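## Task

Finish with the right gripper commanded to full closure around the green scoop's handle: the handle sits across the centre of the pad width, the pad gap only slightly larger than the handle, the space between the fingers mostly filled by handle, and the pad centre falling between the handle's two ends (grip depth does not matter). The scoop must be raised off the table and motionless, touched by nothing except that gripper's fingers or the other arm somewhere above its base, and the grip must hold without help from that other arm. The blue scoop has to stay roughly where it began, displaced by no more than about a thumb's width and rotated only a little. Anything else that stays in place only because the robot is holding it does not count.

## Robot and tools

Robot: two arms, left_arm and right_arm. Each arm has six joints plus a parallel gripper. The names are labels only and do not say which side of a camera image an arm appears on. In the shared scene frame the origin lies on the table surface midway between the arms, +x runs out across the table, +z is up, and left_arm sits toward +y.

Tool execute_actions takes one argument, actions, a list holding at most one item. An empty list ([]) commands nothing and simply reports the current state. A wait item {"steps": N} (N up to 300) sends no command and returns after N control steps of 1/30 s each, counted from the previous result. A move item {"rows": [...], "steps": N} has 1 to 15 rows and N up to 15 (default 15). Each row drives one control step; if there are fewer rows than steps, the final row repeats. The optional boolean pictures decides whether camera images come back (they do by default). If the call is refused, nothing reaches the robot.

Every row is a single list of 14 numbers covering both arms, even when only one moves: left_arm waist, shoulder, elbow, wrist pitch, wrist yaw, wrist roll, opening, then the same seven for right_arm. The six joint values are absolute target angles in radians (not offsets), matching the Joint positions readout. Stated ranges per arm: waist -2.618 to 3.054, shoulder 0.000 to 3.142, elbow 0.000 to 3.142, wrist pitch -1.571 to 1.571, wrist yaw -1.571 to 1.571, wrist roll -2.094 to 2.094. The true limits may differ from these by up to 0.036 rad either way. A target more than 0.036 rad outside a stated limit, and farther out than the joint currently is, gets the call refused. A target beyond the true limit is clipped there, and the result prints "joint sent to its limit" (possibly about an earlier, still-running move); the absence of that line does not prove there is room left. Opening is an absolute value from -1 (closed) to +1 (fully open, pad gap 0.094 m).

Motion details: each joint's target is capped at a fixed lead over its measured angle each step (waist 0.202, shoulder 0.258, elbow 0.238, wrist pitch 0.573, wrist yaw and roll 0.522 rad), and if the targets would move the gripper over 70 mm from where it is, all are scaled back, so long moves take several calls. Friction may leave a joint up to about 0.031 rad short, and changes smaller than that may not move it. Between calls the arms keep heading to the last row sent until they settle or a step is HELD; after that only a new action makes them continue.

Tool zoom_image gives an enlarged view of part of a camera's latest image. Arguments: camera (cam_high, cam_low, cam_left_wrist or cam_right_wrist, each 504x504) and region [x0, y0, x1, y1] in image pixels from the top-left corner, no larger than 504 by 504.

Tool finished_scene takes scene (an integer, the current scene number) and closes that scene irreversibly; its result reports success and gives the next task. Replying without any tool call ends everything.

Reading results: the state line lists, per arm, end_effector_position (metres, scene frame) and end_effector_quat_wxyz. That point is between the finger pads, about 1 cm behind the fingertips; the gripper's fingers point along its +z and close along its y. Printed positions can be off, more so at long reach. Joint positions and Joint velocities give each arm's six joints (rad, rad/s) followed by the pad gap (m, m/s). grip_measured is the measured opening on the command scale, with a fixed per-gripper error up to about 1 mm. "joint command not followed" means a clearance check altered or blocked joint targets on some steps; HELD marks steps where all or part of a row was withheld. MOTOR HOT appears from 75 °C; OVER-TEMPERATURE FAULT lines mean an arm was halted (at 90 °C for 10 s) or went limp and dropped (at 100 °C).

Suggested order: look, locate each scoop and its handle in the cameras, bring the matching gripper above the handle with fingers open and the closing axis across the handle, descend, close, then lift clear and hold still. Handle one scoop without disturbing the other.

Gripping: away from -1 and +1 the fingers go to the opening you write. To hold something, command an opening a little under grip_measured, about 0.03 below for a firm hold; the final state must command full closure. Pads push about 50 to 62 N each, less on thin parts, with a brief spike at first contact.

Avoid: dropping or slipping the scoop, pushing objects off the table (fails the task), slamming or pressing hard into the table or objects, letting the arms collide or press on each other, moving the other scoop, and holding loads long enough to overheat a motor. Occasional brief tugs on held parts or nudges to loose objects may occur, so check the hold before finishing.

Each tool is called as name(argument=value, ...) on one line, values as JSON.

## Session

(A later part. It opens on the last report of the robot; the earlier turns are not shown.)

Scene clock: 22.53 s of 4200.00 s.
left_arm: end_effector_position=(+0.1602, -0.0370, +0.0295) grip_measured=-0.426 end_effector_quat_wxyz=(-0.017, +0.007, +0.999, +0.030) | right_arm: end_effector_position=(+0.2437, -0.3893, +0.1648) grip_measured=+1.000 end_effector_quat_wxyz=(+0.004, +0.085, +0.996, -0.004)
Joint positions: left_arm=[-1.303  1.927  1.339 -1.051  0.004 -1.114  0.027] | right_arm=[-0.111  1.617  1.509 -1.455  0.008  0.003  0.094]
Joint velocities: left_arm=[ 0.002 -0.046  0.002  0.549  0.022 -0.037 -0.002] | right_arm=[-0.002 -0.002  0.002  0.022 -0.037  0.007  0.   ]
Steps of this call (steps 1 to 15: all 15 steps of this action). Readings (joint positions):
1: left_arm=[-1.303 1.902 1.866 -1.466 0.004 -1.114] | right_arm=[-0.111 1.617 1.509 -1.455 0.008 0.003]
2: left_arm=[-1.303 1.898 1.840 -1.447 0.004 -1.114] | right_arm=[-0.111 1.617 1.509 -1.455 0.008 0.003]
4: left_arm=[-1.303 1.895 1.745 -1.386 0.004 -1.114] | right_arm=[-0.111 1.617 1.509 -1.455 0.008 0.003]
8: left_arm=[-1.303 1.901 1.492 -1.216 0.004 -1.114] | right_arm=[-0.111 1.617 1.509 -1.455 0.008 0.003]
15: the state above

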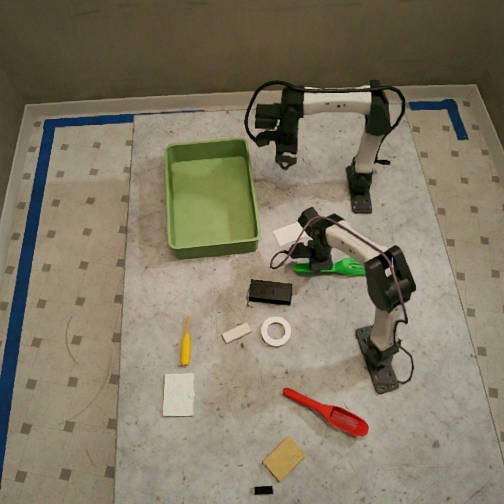

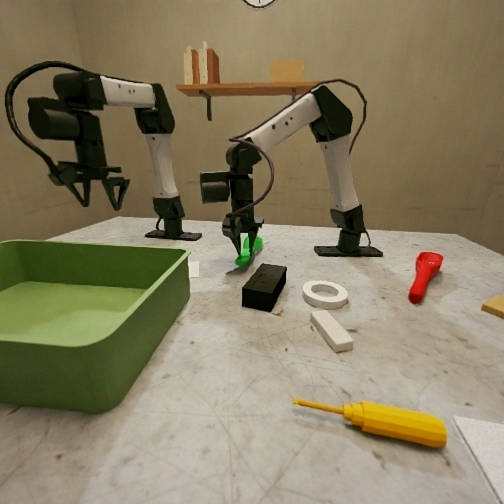

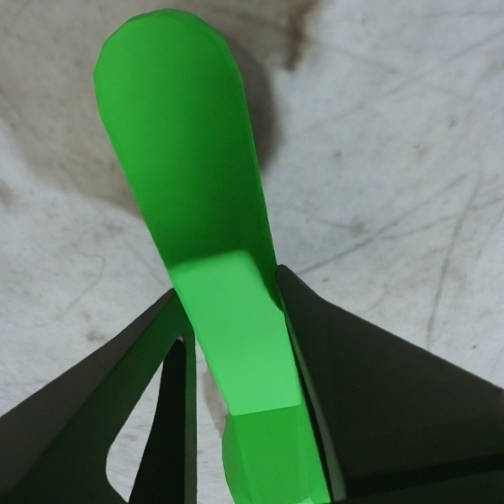

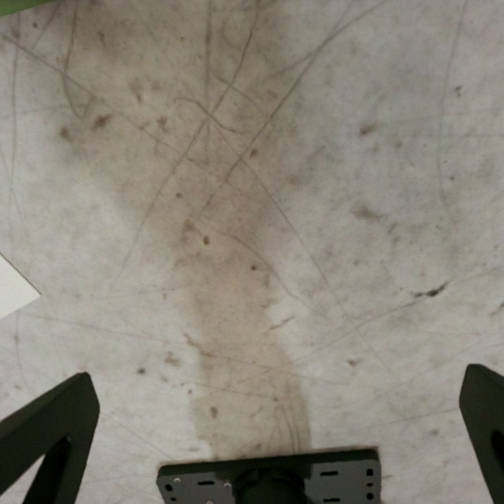

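execute_actions(actions=[{"rows":[[-1.3,1.92,1.265,-0.93,0,-1.12,-1,-0.1,1.6,1.5,-1.47,0,0,1]]}], pictures=false)

execute_actions(actions=[{"rows":[[-1.3,1.92,1.265,-0.93,0,-1.12,0.5,-0.1,1.6,1.5,-1.47,0,0,1]],"steps":12}], pictures=false)

execute_actions(actions=[{"rows":[[-1.3,1.8,1.6,-1.4,0,-1.12,0.5,-0.1,1.95,1.75,-1.37,0,0.97,1]]}], pictures=false)

execute_actions(actions=[{"rows":[[0.5,1.5,1.5,-1.4,0,-1.12,0.5,-0.1,1.95,1.75,-1.37,0,0.97,1]]}], pictures=false)

execute_actions(actions=[{"rows":[[0.5,1.5,1.5,-1.4,0,-1.12,0.5,1.04,1.95,1.75,-1.37,0,0.98,1]]}], pictures=false)

execute_actions(actions=[{"steps":12}], pictures=false)

execute_actions(actions=[{"rows":[[0.5,1.5,1.5,-1.4,0,-1.12,0.5,1.04,1.95,1.45,-1.07,0,0.98,1]]}], pictures=false)

execute_actions(actions=[{"steps":10}])

Scene clock: 26.27 s of 4200.00 s.
left_arm: end_effector_position=(+0.1647, -0.0465, +0.0186) grip_measured=-0.426 end_effector_quat_wxyz=(-0.003, +0.007, +1.000, +0.002) | right_arm: end_effector_position=(+0.2437, -0.3893, +0.1648) grip_measured=+1.000 end_effector_quat_wxyz=(+0.004, +0.085, +0.996, -0.004)
Joint positions: left_arm=[-1.303  1.924  1.29  -0.943  0.004 -1.114  0.027] | right_arm=[-0.111  1.617  1.509 -1.455  0.008  0.003  0.094]
Joint velocities: left_arm=[ 0.002 -0.007  0.012  0.007 -0.095  0.081 -0.   ] | right_arm=[ 0.022 -0.012  0.002 -0.037  0.022 -0.007  0.   ]
Steps of this call (steps 1 to 30: the robot went on to your last target; steps 31 to 97: nothing new was sent; steps 98 to 112: all 15 steps of this action). Readings (joint positions):
98: left_arm=[-1.303 1.926 1.332 -0.980 0.004 -1.114] | right_arm=[-0.111 1.617 1.509 -1.455 0.008 0.003]
99: left_arm=[-1.303 1.924 1.321 -0.967 0.004 -1.114] | right_arm=[-0.111 1.617 1.509 -1.455 0.008 0.003]
101: left_arm=[-1.303 1.924 1.301 -0.956 0.004 -1.114] | right_arm=[-0.111 1.617 1.509 -1.455 0.008 0.003]
105: left_arm=[-1.303 1.924 1.290 -0.952 0.004 -1.114] | right_arm=[-0.111 1.617 1.509 -1.455 0.008 0.003]
112: the state above

Scene clock: 26.67 s of 4200.00 s.
left_arm: end_effector_position=(+0.1650, -0.0470, +0.0186) grip_measured=+0.498 end_effector_quat_wxyz=(-0.002, +0.007, +1.000, +0.001) | right_arm: end_effector_position=(+0.2437, -0.3893, +0.1648) grip_measured=+1.000 end_effector_quat_wxyz=(+0.004, +0.085, +0.996, -0.004)
Joint positions: left_arm=[-1.303  1.924  1.29  -0.94   0.004 -1.114  0.07 ] | right_arm=[-0.111  1.617  1.509 -1.455  0.008  0.003  0.094]
Joint velocities: left_arm=[-0.012 -0.012  0.002  0.022 -0.007  0.081  0.   ] | right_arm=[-0.002 -0.002  0.007  0.007 -0.022 -0.037  0.   ]
Steps of this call (steps 1 to 12: all 12 steps of this action). Readings (joint positions):
1: left_arm=[-1.303 1.924 1.290 -0.943 0.004 -1.114] | right_arm=[-0.111 1.617 1.509 -1.455 0.008 0.003]
2: left_arm=[-1.303 1.924 1.290 -0.942 0.004 -1.114] | right_arm=[-0.111 1.617 1.509 -1.455 0.008 0.003]
4: left_arm=[-1.303 1.924 1.290 -0.942 0.004 -1.114] | right_arm=[-0.111 1.617 1.509 -1.455 0.008 0.003]
8: left_arm=[-1.303 1.924 1.290 -0.941 0.004 -1.114] | right_arm=[-0.111 1.617 1.509 -1.455 0.008 0.003]
12: the state above

Scene clock: 27.17 s of 4200.00 s.
left_arm: end_effector_position=(+0.1609, -0.0385, +0.1416) grip_measured=+0.498 end_effector_quat_wxyz=(+0.005, +0.007, +1.000, -0.015) | right_arm: end_effector_position=(+0.3219, -0.4006, +0.1216) grip_measured=+1.000 end_effector_quat_wxyz=(-0.011, +0.511, +0.860, -0.004)
Joint positions: left_arm=[-1.303  1.78   1.602 -1.362  0.004 -1.114  0.07 ] | right_arm=[-0.11   1.946  1.738 -1.386 -0.001  0.906  0.094]
Joint velocities: left_arm=[-0.002  0.007  0.017 -0.212  0.066  0.007  0.   ] | right_arm=[ 0.012  0.017 -0.017 -0.051 -0.037  0.374  0.   ]
Steps of this call (steps 1 to 15: all 15 steps of this action). Readings (joint positions):
1: left_arm=[-1.303 1.922 1.311 -0.981 0.004 -1.114] | right_arm=[-0.111 1.644 1.542 -1.476 0.007 0.066]
2: left_arm=[-1.303 1.918 1.348 -1.048 0.004 -1.114] | right_arm=[-0.111 1.698 1.610 -1.486 0.007 0.153]
4: left_arm=[-1.303 1.887 1.442 -1.148 0.004 -1.114] | right_arm=[-0.111 1.816 1.707 -1.436 0.007 0.332]
8: left_arm=[-1.303 1.797 1.588 -1.265 0.004 -1.114] | right_arm=[-0.112 1.952 1.736 -1.390 -0.002 0.682]
15: the state above

Scene clock: 27.67 s of 4200.00 s.
left_arm: end_effector_position=(+0.3136, +0.2059, +0.2084) grip_measured=+0.498 end_effector_quat_wxyz=(+0.096, -0.442, +0.889, -0.075) | right_arm: end_effector_position=(+0.3219, -0.4006, +0.1216) grip_measured=+1.000 end_effector_quat_wxyz=(-0.011, +0.535, +0.845, -0.004)
Joint positions: left_arm=[-0.367  1.491  1.534 -1.369  0.003 -1.114  0.07 ] | right_arm=[-0.11   1.946  1.738 -1.386 -0.001  0.963  0.094]
Joint velocities: left_arm=[ 2.054  0.007  0.002 -0.037 -0.051  0.037 -0.001] | right_arm=[ 0.012 -0.007 -0.012 -0.022 -0.007  0.095  0.   ]
Steps of this call (steps 1 to 15: all 15 steps of this action). Readings (joint positions):
1: left_arm=[-1.291 1.762 1.589 -1.355 0.009 -1.114] | right_arm=[-0.110 1.946 1.738 -1.386 -0.001 0.918]
2: left_arm=[-1.263 1.727 1.562 -1.350 0.014 -1.114] | right_arm=[-0.110 1.946 1.738 -1.386 -0.001 0.927]
4: left_arm=[-1.163 1.635 1.535 -1.361 0.014 -1.114] | right_arm=[-0.110 1.946 1.738 -1.386 -0.001 0.941]
8: left_arm=[-0.878 1.495 1.534 -1.366 0.008 -1.114] | right_arm=[-0.110 1.946 1.738 -1.386 -0.001 0.955]
15: the state above

Scene clock: 28.17 s of 4200.00 s.
left_arm: end_effector_position=(+0.2481, +0.4548, +0.2079) grip_measured=+0.498 end_effector_quat_wxyz=(-0.116, +0.779, -0.616, +0.020) | right_arm: end_effector_position=(+0.2455, -0.1017, +0.1215) grip_measured=+1.000 end_effector_quat_wxyz=(+0.003, +0.133, +0.991, -0.001)
Joint positions: left_arm=[ 0.513  1.491  1.534 -1.377 -0.011 -1.114  0.07 ] | right_arm=[ 0.762  1.946  1.738 -1.36   0.006  0.973  0.094]
Joint velocities: left_arm=[-0.081 -0.002  0.002 -0.022  0.095 -0.007  0.001] | right_arm=[ 1.849  0.002  0.007 -0.051 -0.007 -0.066  0.   ]
Steps of this call (steps 1 to 15: all 15 steps of this action). Readings (joint positions):
1: left_arm=[-0.294 1.491 1.534 -1.369 0.002 -1.114] | right_arm=[-0.095 1.946 1.738 -1.386 0.006 0.965]
2: left_arm=[-0.221 1.491 1.534 -1.369 0.002 -1.114] | right_arm=[-0.064 1.946 1.738 -1.386 0.013 0.968]
4: left_arm=[-0.076 1.491 1.534 -1.369 0.002 -1.114] | right_arm=[0.043 1.946 1.738 -1.381 0.014 0.971]
8: left_arm=[0.215 1.491 1.534 -1.369 0.001 -1.114] | right_arm=[0.300 1.946 1.738 -1.368 0.011 0.972]
15: the state above

Scene clock: 28.57 s of 4200.00 s.
left_arm: end_effector_position=(+0.2476, +0.4527, +0.2075) grip_measured=+0.498 end_effector_quat_wxyz=(-0.113, +0.778, -0.618, +0.020) | right_arm: end_effector_position=(+0.1637, -0.0297, +0.1215) grip_measured=+1.000 end_effector_quat_wxyz=(-0.003, -0.010, +1.000, +0.005)
Joint positions: left_arm=[ 0.509  1.491  1.534 -1.384 -0.009 -1.114  0.07 ] | right_arm=[ 1.05   1.946  1.738 -1.359 -0.01   0.974  0.094]
Joint velocities: left_arm=[ 0.012 -0.002  0.002  0.037 -0.007 -0.022 -0.001] | right_arm=[-0.12   0.012  0.002 -0.007 -0.022 -0.022  0.   ]
Steps of this call (steps 1 to 12: the robot went on to your last target). Readings (joint positions):
1: left_arm=[0.511 1.491 1.534 -1.378 -0.010 -1.114] | right_arm=[0.828 1.946 1.738 -1.360 0.006 0.973]
2: left_arm=[0.510 1.491 1.534 -1.380 -0.010 -1.114] | right_arm=[0.894 1.946 1.738 -1.359 0.005 0.973]
4: left_arm=[0.509 1.491 1.534 -1.382 -0.009 -1.114] | right_arm=[1.011 1.946 1.738 -1.359 0.000 0.973]
8: left_arm=[0.509 1.491 1.534 -1.383 -0.009 -1.114] | right_arm=[1.077 1.946 1.738 -1.359 -0.012 0.974]
12: the state above

Scene clock: 29.07 s of 4200.00 s.
left_arm: end_effector_position=(+0.2475, +0.4526, +0.2075) grip_measured=+0.498 end_effector_quat_wxyz=(-0.112, +0.778, -0.618, +0.020) | right_arm: end_effector_position=(+0.1580, -0.0416, +0.0468) grip_measured=+1.000 end_effector_quat_wxyz=(-0.011, -0.008, +1.000, -0.009)
Joint positions: left_arm=[ 0.509  1.491  1.534 -1.384 -0.009 -1.114  0.07 ] | right_arm=[ 1.046  1.959  1.457 -1.096 -0.008  0.975  0.094]
Joint velocities: left_arm=[ 0.007  0.007  0.012 -0.051 -0.007  0.051  0.   ] | right_arm=[ 0.002 -0.017  0.017  0.11   0.022 -0.051  0.   ]
Steps of this call (steps 1 to 15: all 15 steps of this action). Readings (joint positions):
1: left_arm=[0.509 1.491 1.534 -1.384 -0.009 -1.114] | right_arm=[1.047 1.938 1.704 -1.316 -0.009 0.975]
2: left_arm=[0.509 1.491 1.534 -1.384 -0.009 -1.114] | right_arm=[1.046 1.924 1.640 -1.252 -0.008 0.975]
4: left_arm=[0.509 1.491 1.534 -1.384 -0.009 -1.114] | right_arm=[1.046 1.929 1.530 -1.189 -0.008 0.975]
8: left_arm=[0.509 1.491 1.534 -1.384 -0.009 -1.114] | right_arm=[1.046 1.960 1.457 -1.145 -0.008 0.975]
15: the state above

Scene clock: 29.40 s of 4200.00 s.
left_arm: end_effector_position=(+0.2475, +0.4526, +0.2075) grip_measured=+0.498 end_effector_quat_wxyz=(-0.112, +0.778, -0.618, +0.020) | right_arm: end_effector_position=(+0.1593, -0.0396, +0.0467) grip_measured=+1.000 end_effector_quat_wxyz=(-0.008, -0.008, +1.000, -0.005)
Joint positions: left_arm=[ 0.509  1.491  1.534 -1.384 -0.009 -1.114  0.07 ] | right_arm=[ 1.046  1.959  1.457 -1.087 -0.008  0.975  0.094]
Joint velocities: left_arm=[-0.002 -0.007 -0.007  0.066  0.037 -0.037  0.002] | right_arm=[ 0.007  0.017 -0.012 -0.007 -0.095 -0.022  0.   ]
Steps of this call (steps 1 to 10: the robot went on to your last target). Readings (joint positions):
1: left_arm=[0.509 1.491 1.534 -1.384 -0.009 -1.114] | right_arm=[1.046 1.959 1.457 -1.094 -0.008 0.975]
2: left_arm=[0.509 1.491 1.534 -1.384 -0.009 -1.114] | right_arm=[1.046 1.959 1.457 -1.093 -0.008 0.975]
4: left_arm=[0.509 1.491 1.534 -1.384 -0.009 -1.114] | right_arm=[1.046 1.959 1.457 -1.090 -0.008 0.975]
8: left_arm=[0.509 1.491 1.534 -1.384 -0.009 -1.114] | right_arm=[1.046 1.959 1.457 -1.088 -0.008 0.975]
10: the state above

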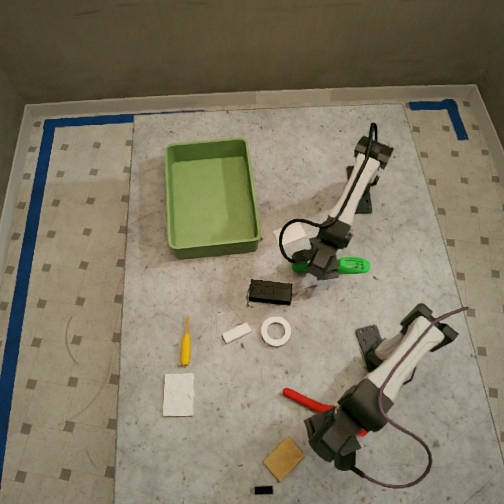

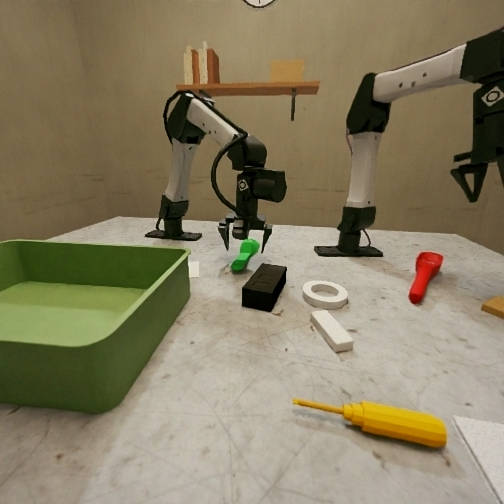

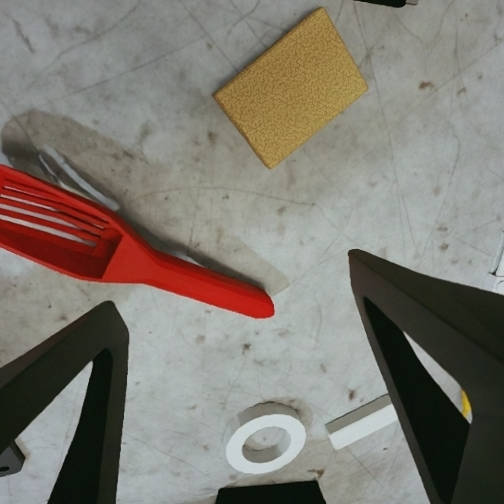

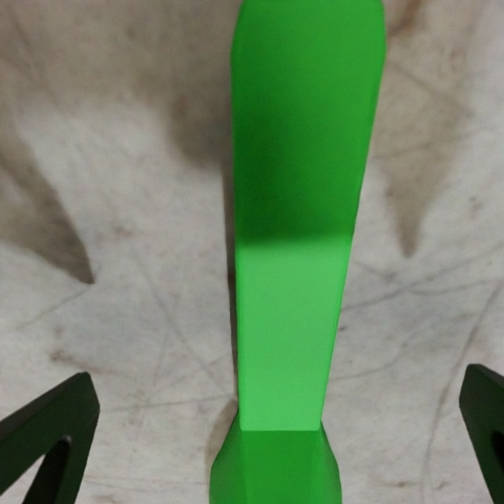

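execute_actions(actions=[{"rows":[[0.5,1.5,1.5,-1.4,0,-1.12,0.5,1.02,1.95,1.39,-1.0,0,0.98,1],[0.5,1.5,1.5,-1.4,0,-1.12,0.5,1.02,1.95,1.35,-0.96,0,0.98,1],[0.5,1.5,1.5,-1.4,0,-1.12,0.5,1.02,1.95,1.31,-0.93,0,0.98,1]]}], pictures=false)

execute_actions(actions=[{"rows":[[0.5,1.5,1.5,-1.4,0,-1.12,0.5,1.02,1.95,1.31,-0.93,0,0.98,-1]]}])

execute_actions(actions=[{"rows":[[0.5,1.5,1.5,-1.4,0,-1.12,0.5,1.02,1.93,1.4,-1.03,0,0.98,-1],[0.5,1.5,1.5,-1.4,0,-1.12,0.5,1.02,1.91,1.48,-1.13,0,0.98,-1],[0.5,1.5,1.5,-1.4,0,-1.12,0.5,1.02,1.88,1.56,-1.23,0,0.98,-1],[0.5,1.5,1.5,-1.4,0,-1.12,0.5,1.02,1.85,1.65,-1.35,0,0.98,-1]]}], pictures=false)

execute_actions(actions=[{"steps":25}])

Scene clock: 31.63 s of 4200.00 s.
left_arm: end_effector_position=(+0.2475, +0.4526, +0.2075) grip_measured=+0.498 end_effector_quat_wxyz=(-0.112, +0.778, -0.618, +0.020) | right_arm: end_effector_position=(+0.1597, -0.0497, +0.0182) grip_measured=+1.000 end_effector_quat_wxyz=(-0.005, +0.001, +1.000, -0.000)
Joint positions: left_arm=[ 0.509  1.491  1.534 -1.384 -0.009 -1.114  0.07 ] | right_arm=[ 1.03   1.953  1.329 -0.953 -0.008  0.976  0.094]
Joint velocities: left_arm=[-0.002  0.002 -0.012  0.022 -0.022 -0.022  0.001] | right_arm=[-0.007 -0.002 -0.012  0.066 -0.037 -0.037  0.   ]
Steps of this call (steps 1 to 30: the robot went on to your last target; steps 31 to 52: nothing new was sent; steps 53 to 67: all 15 steps of this action). Readings (joint positions):
53: left_arm=[0.509 1.491 1.534 -1.384 -0.009 -1.114] | right_arm=[1.045 1.958 1.451 -1.076 -0.008 0.975]
54: left_arm=[0.509 1.491 1.534 -1.384 -0.009 -1.114] | right_arm=[1.043 1.956 1.434 -1.053 -0.008 0.975]
56: left_arm=[0.509 1.491 1.534 -1.384 -0.009 -1.114] | right_arm=[1.036 1.953 1.381 -1.006 -0.008 0.975]
60: left_arm=[0.509 1.491 1.534 -1.384 -0.009 -1.114] | right_arm=[1.030 1.953 1.329 -0.985 -0.008 0.976]
67: the state above

Scene clock: 32.13 s of 4200.00 s.
left_arm: end_effector_position=(+0.2475, +0.4526, +0.2075) grip_measured=+0.498 end_effector_quat_wxyz=(-0.112, +0.778, -0.618, +0.020) | right_arm: end_effector_position=(+0.1609, -0.0483, +0.0182) grip_measured=-0.389 end_effector_quat_wxyz=(-0.002, +0.001, +1.000, +0.003)
Joint positions: left_arm=[ 0.509  1.491  1.534 -1.384 -0.009 -1.114  0.07 ] | right_arm=[ 1.03   1.953  1.329 -0.945 -0.007  0.976  0.029]
Joint velocities: left_arm=[ 0.007 -0.022 -0.002  0.022 -0.007 -0.007 -0.   ] | right_arm=[-0.007 -0.012 -0.012  0.051 -0.037  0.022  0.001]
Steps of this call (steps 1 to 15: all 15 steps of this action). Readings (joint positions):
1: left_arm=[0.509 1.491 1.534 -1.384 -0.009 -1.114] | right_arm=[1.030 1.953 1.329 -0.951 -0.008 0.976]
2: left_arm=[0.509 1.491 1.534 -1.384 -0.009 -1.114] | right_arm=[1.030 1.953 1.329 -0.950 -0.008 0.976]
4: left_arm=[0.509 1.491 1.534 -1.384 -0.009 -1.114] | right_arm=[1.030 1.953 1.329 -0.948 -0.008 0.976]
8: left_arm=[0.509 1.491 1.534 -1.384 -0.009 -1.114] | right_arm=[1.030 1.953 1.329 -0.945 -0.007 0.976]
15: the state above

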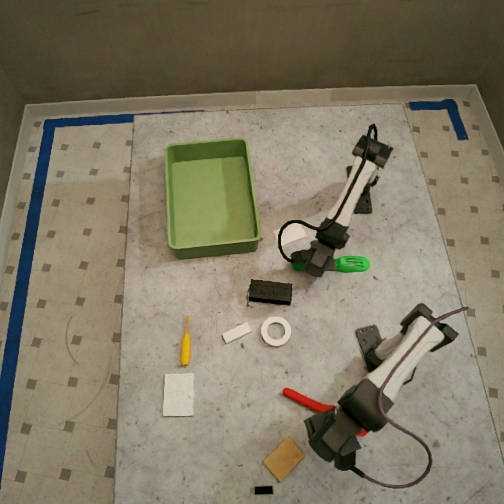

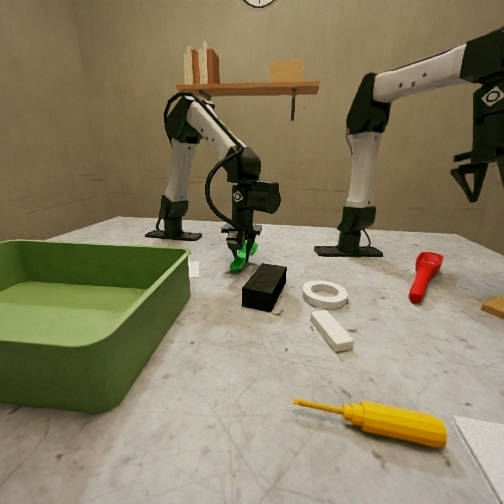

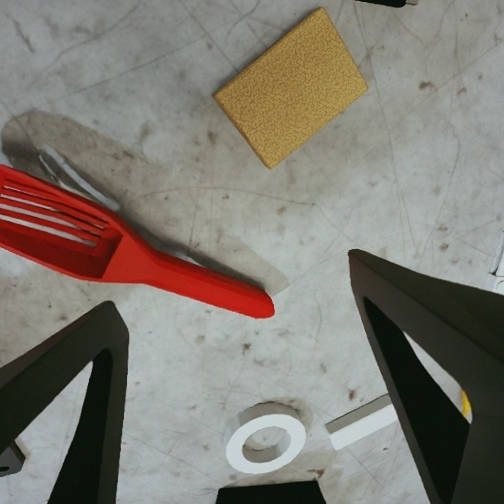

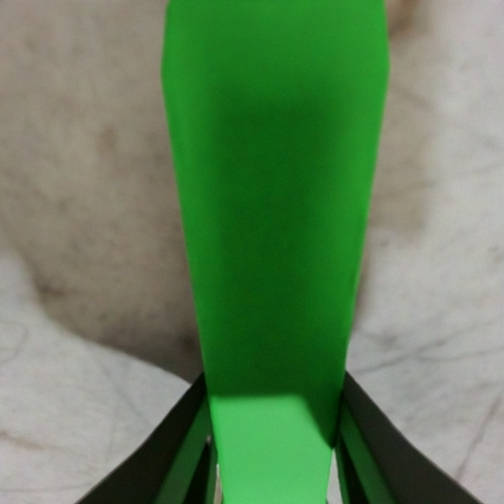

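Scene clock: 32.63 s of 4200.00 s.
left_arm: end_effector_position=(+0.2475, +0.4526, +0.2075) grip_measured=+0.498 end_effector_quat_wxyz=(-0.112, +0.778, -0.618, +0.020) | right_arm: end_effector_position=(+0.1648, -0.0425, +0.1351) grip_measured=-0.389 end_effector_quat_wxyz=(+0.018, +0.001, +0.999, +0.032)
Joint positions: left_arm=[ 0.509  1.491  1.534 -1.384 -0.009 -1.114  0.07 ] | right_arm=[ 1.03   1.838  1.646 -1.305 -0.007  0.976  0.029]
Joint velocities: left_arm=[-0.007 -0.022  0.002  0.066 -0.007 -0.022 -0.001] | right_arm=[-0.012 -0.012 -0.012 -0.198  0.022 -0.007 -0.001]
Steps of this call (steps 1 to 15: all 15 steps of this action). Readings (joint positions):
1: left_arm=[0.509 1.491 1.534 -1.384 -0.009 -1.114] | right_arm=[1.030 1.953 1.336 -0.956 -0.007 0.976]
2: left_arm=[0.509 1.491 1.534 -1.384 -0.009 -1.114] | right_arm=[1.030 1.953 1.358 -0.987 -0.007 0.976]
4: left_arm=[0.509 1.491 1.534 -1.384 -0.009 -1.114] | right_arm=[1.030 1.948 1.447 -1.083 -0.007 0.976]
8: left_arm=[0.509 1.491 1.534 -1.384 -0.009 -1.114] | right_arm=[1.030 1.876 1.614 -1.204 -0.007 0.976]
15: the state above

Scene clock: 33.47 s of 4200.00 s.
left_arm: end_effector_position=(+0.2475, +0.4526, +0.2075) grip_measured=+0.498 end_effector_quat_wxyz=(-0.112, +0.778, -0.618, +0.020) | right_arm: end_effector_position=(+0.1609, -0.0483, +0.1347) grip_measured=-0.389 end_effector_quat_wxyz=(+0.010, +0.001, +1.000, +0.021)
Joint positions: left_arm=[ 0.509  1.491  1.534 -1.384 -0.009 -1.114  0.07 ] | right_arm=[ 1.03   1.838  1.646 -1.333 -0.007  0.976  0.029]
Joint velocities: left_arm=[ 0.002  0.002  0.002 -0.022 -0.051  0.081 -0.001] | right_arm=[ 0.007 -0.002 -0.002  0.037 -0.037 -0.037  0.   ]
Steps of this call (steps 1 to 25: the robot went on to your last target). Readings (joint positions):
1: left_arm=[0.509 1.491 1.534 -1.384 -0.009 -1.114] | right_arm=[1.030 1.838 1.646 -1.312 -0.007 0.976]
2: left_arm=[0.509 1.491 1.534 -1.384 -0.009 -1.114] | right_arm=[1.030 1.838 1.646 -1.316 -0.007 0.976]
4: left_arm=[0.509 1.491 1.534 -1.384 -0.009 -1.114] | right_arm=[1.030 1.838 1.646 -1.323 -0.007 0.976]
8: left_arm=[0.509 1.491 1.534 -1.384 -0.009 -1.114] | right_arm=[1.030 1.838 1.646 -1.330 -0.007 0.976]
25: the state above

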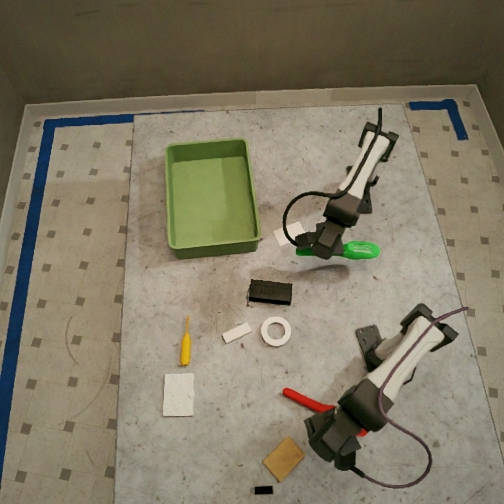

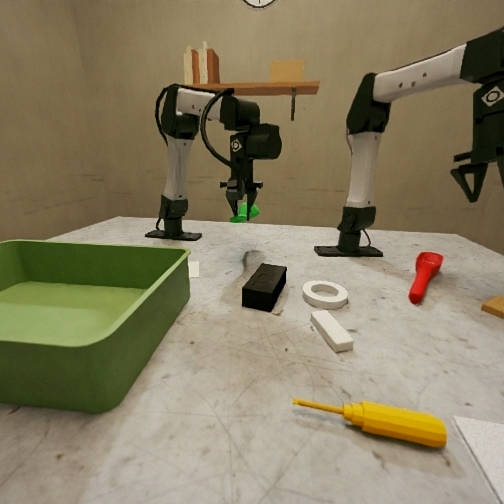

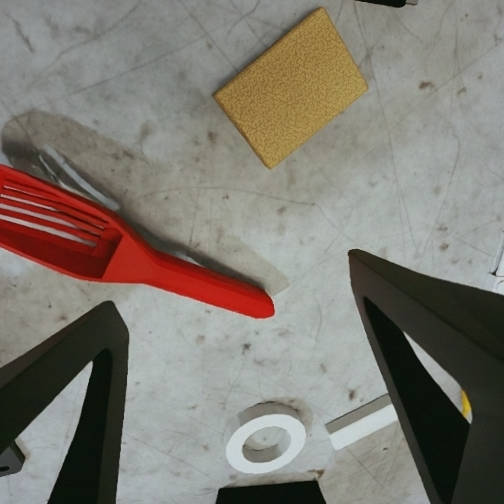

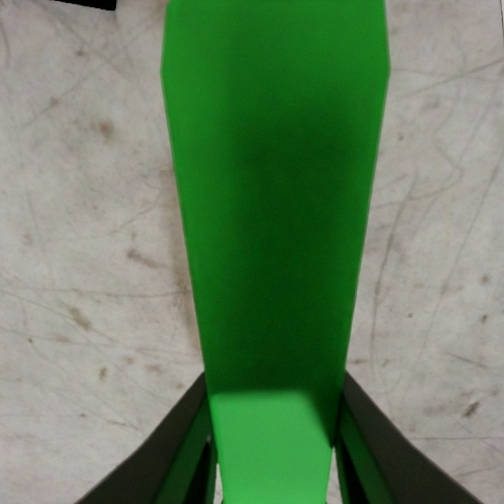

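finished_scene(scene=1)

The scene is finished: the task was done.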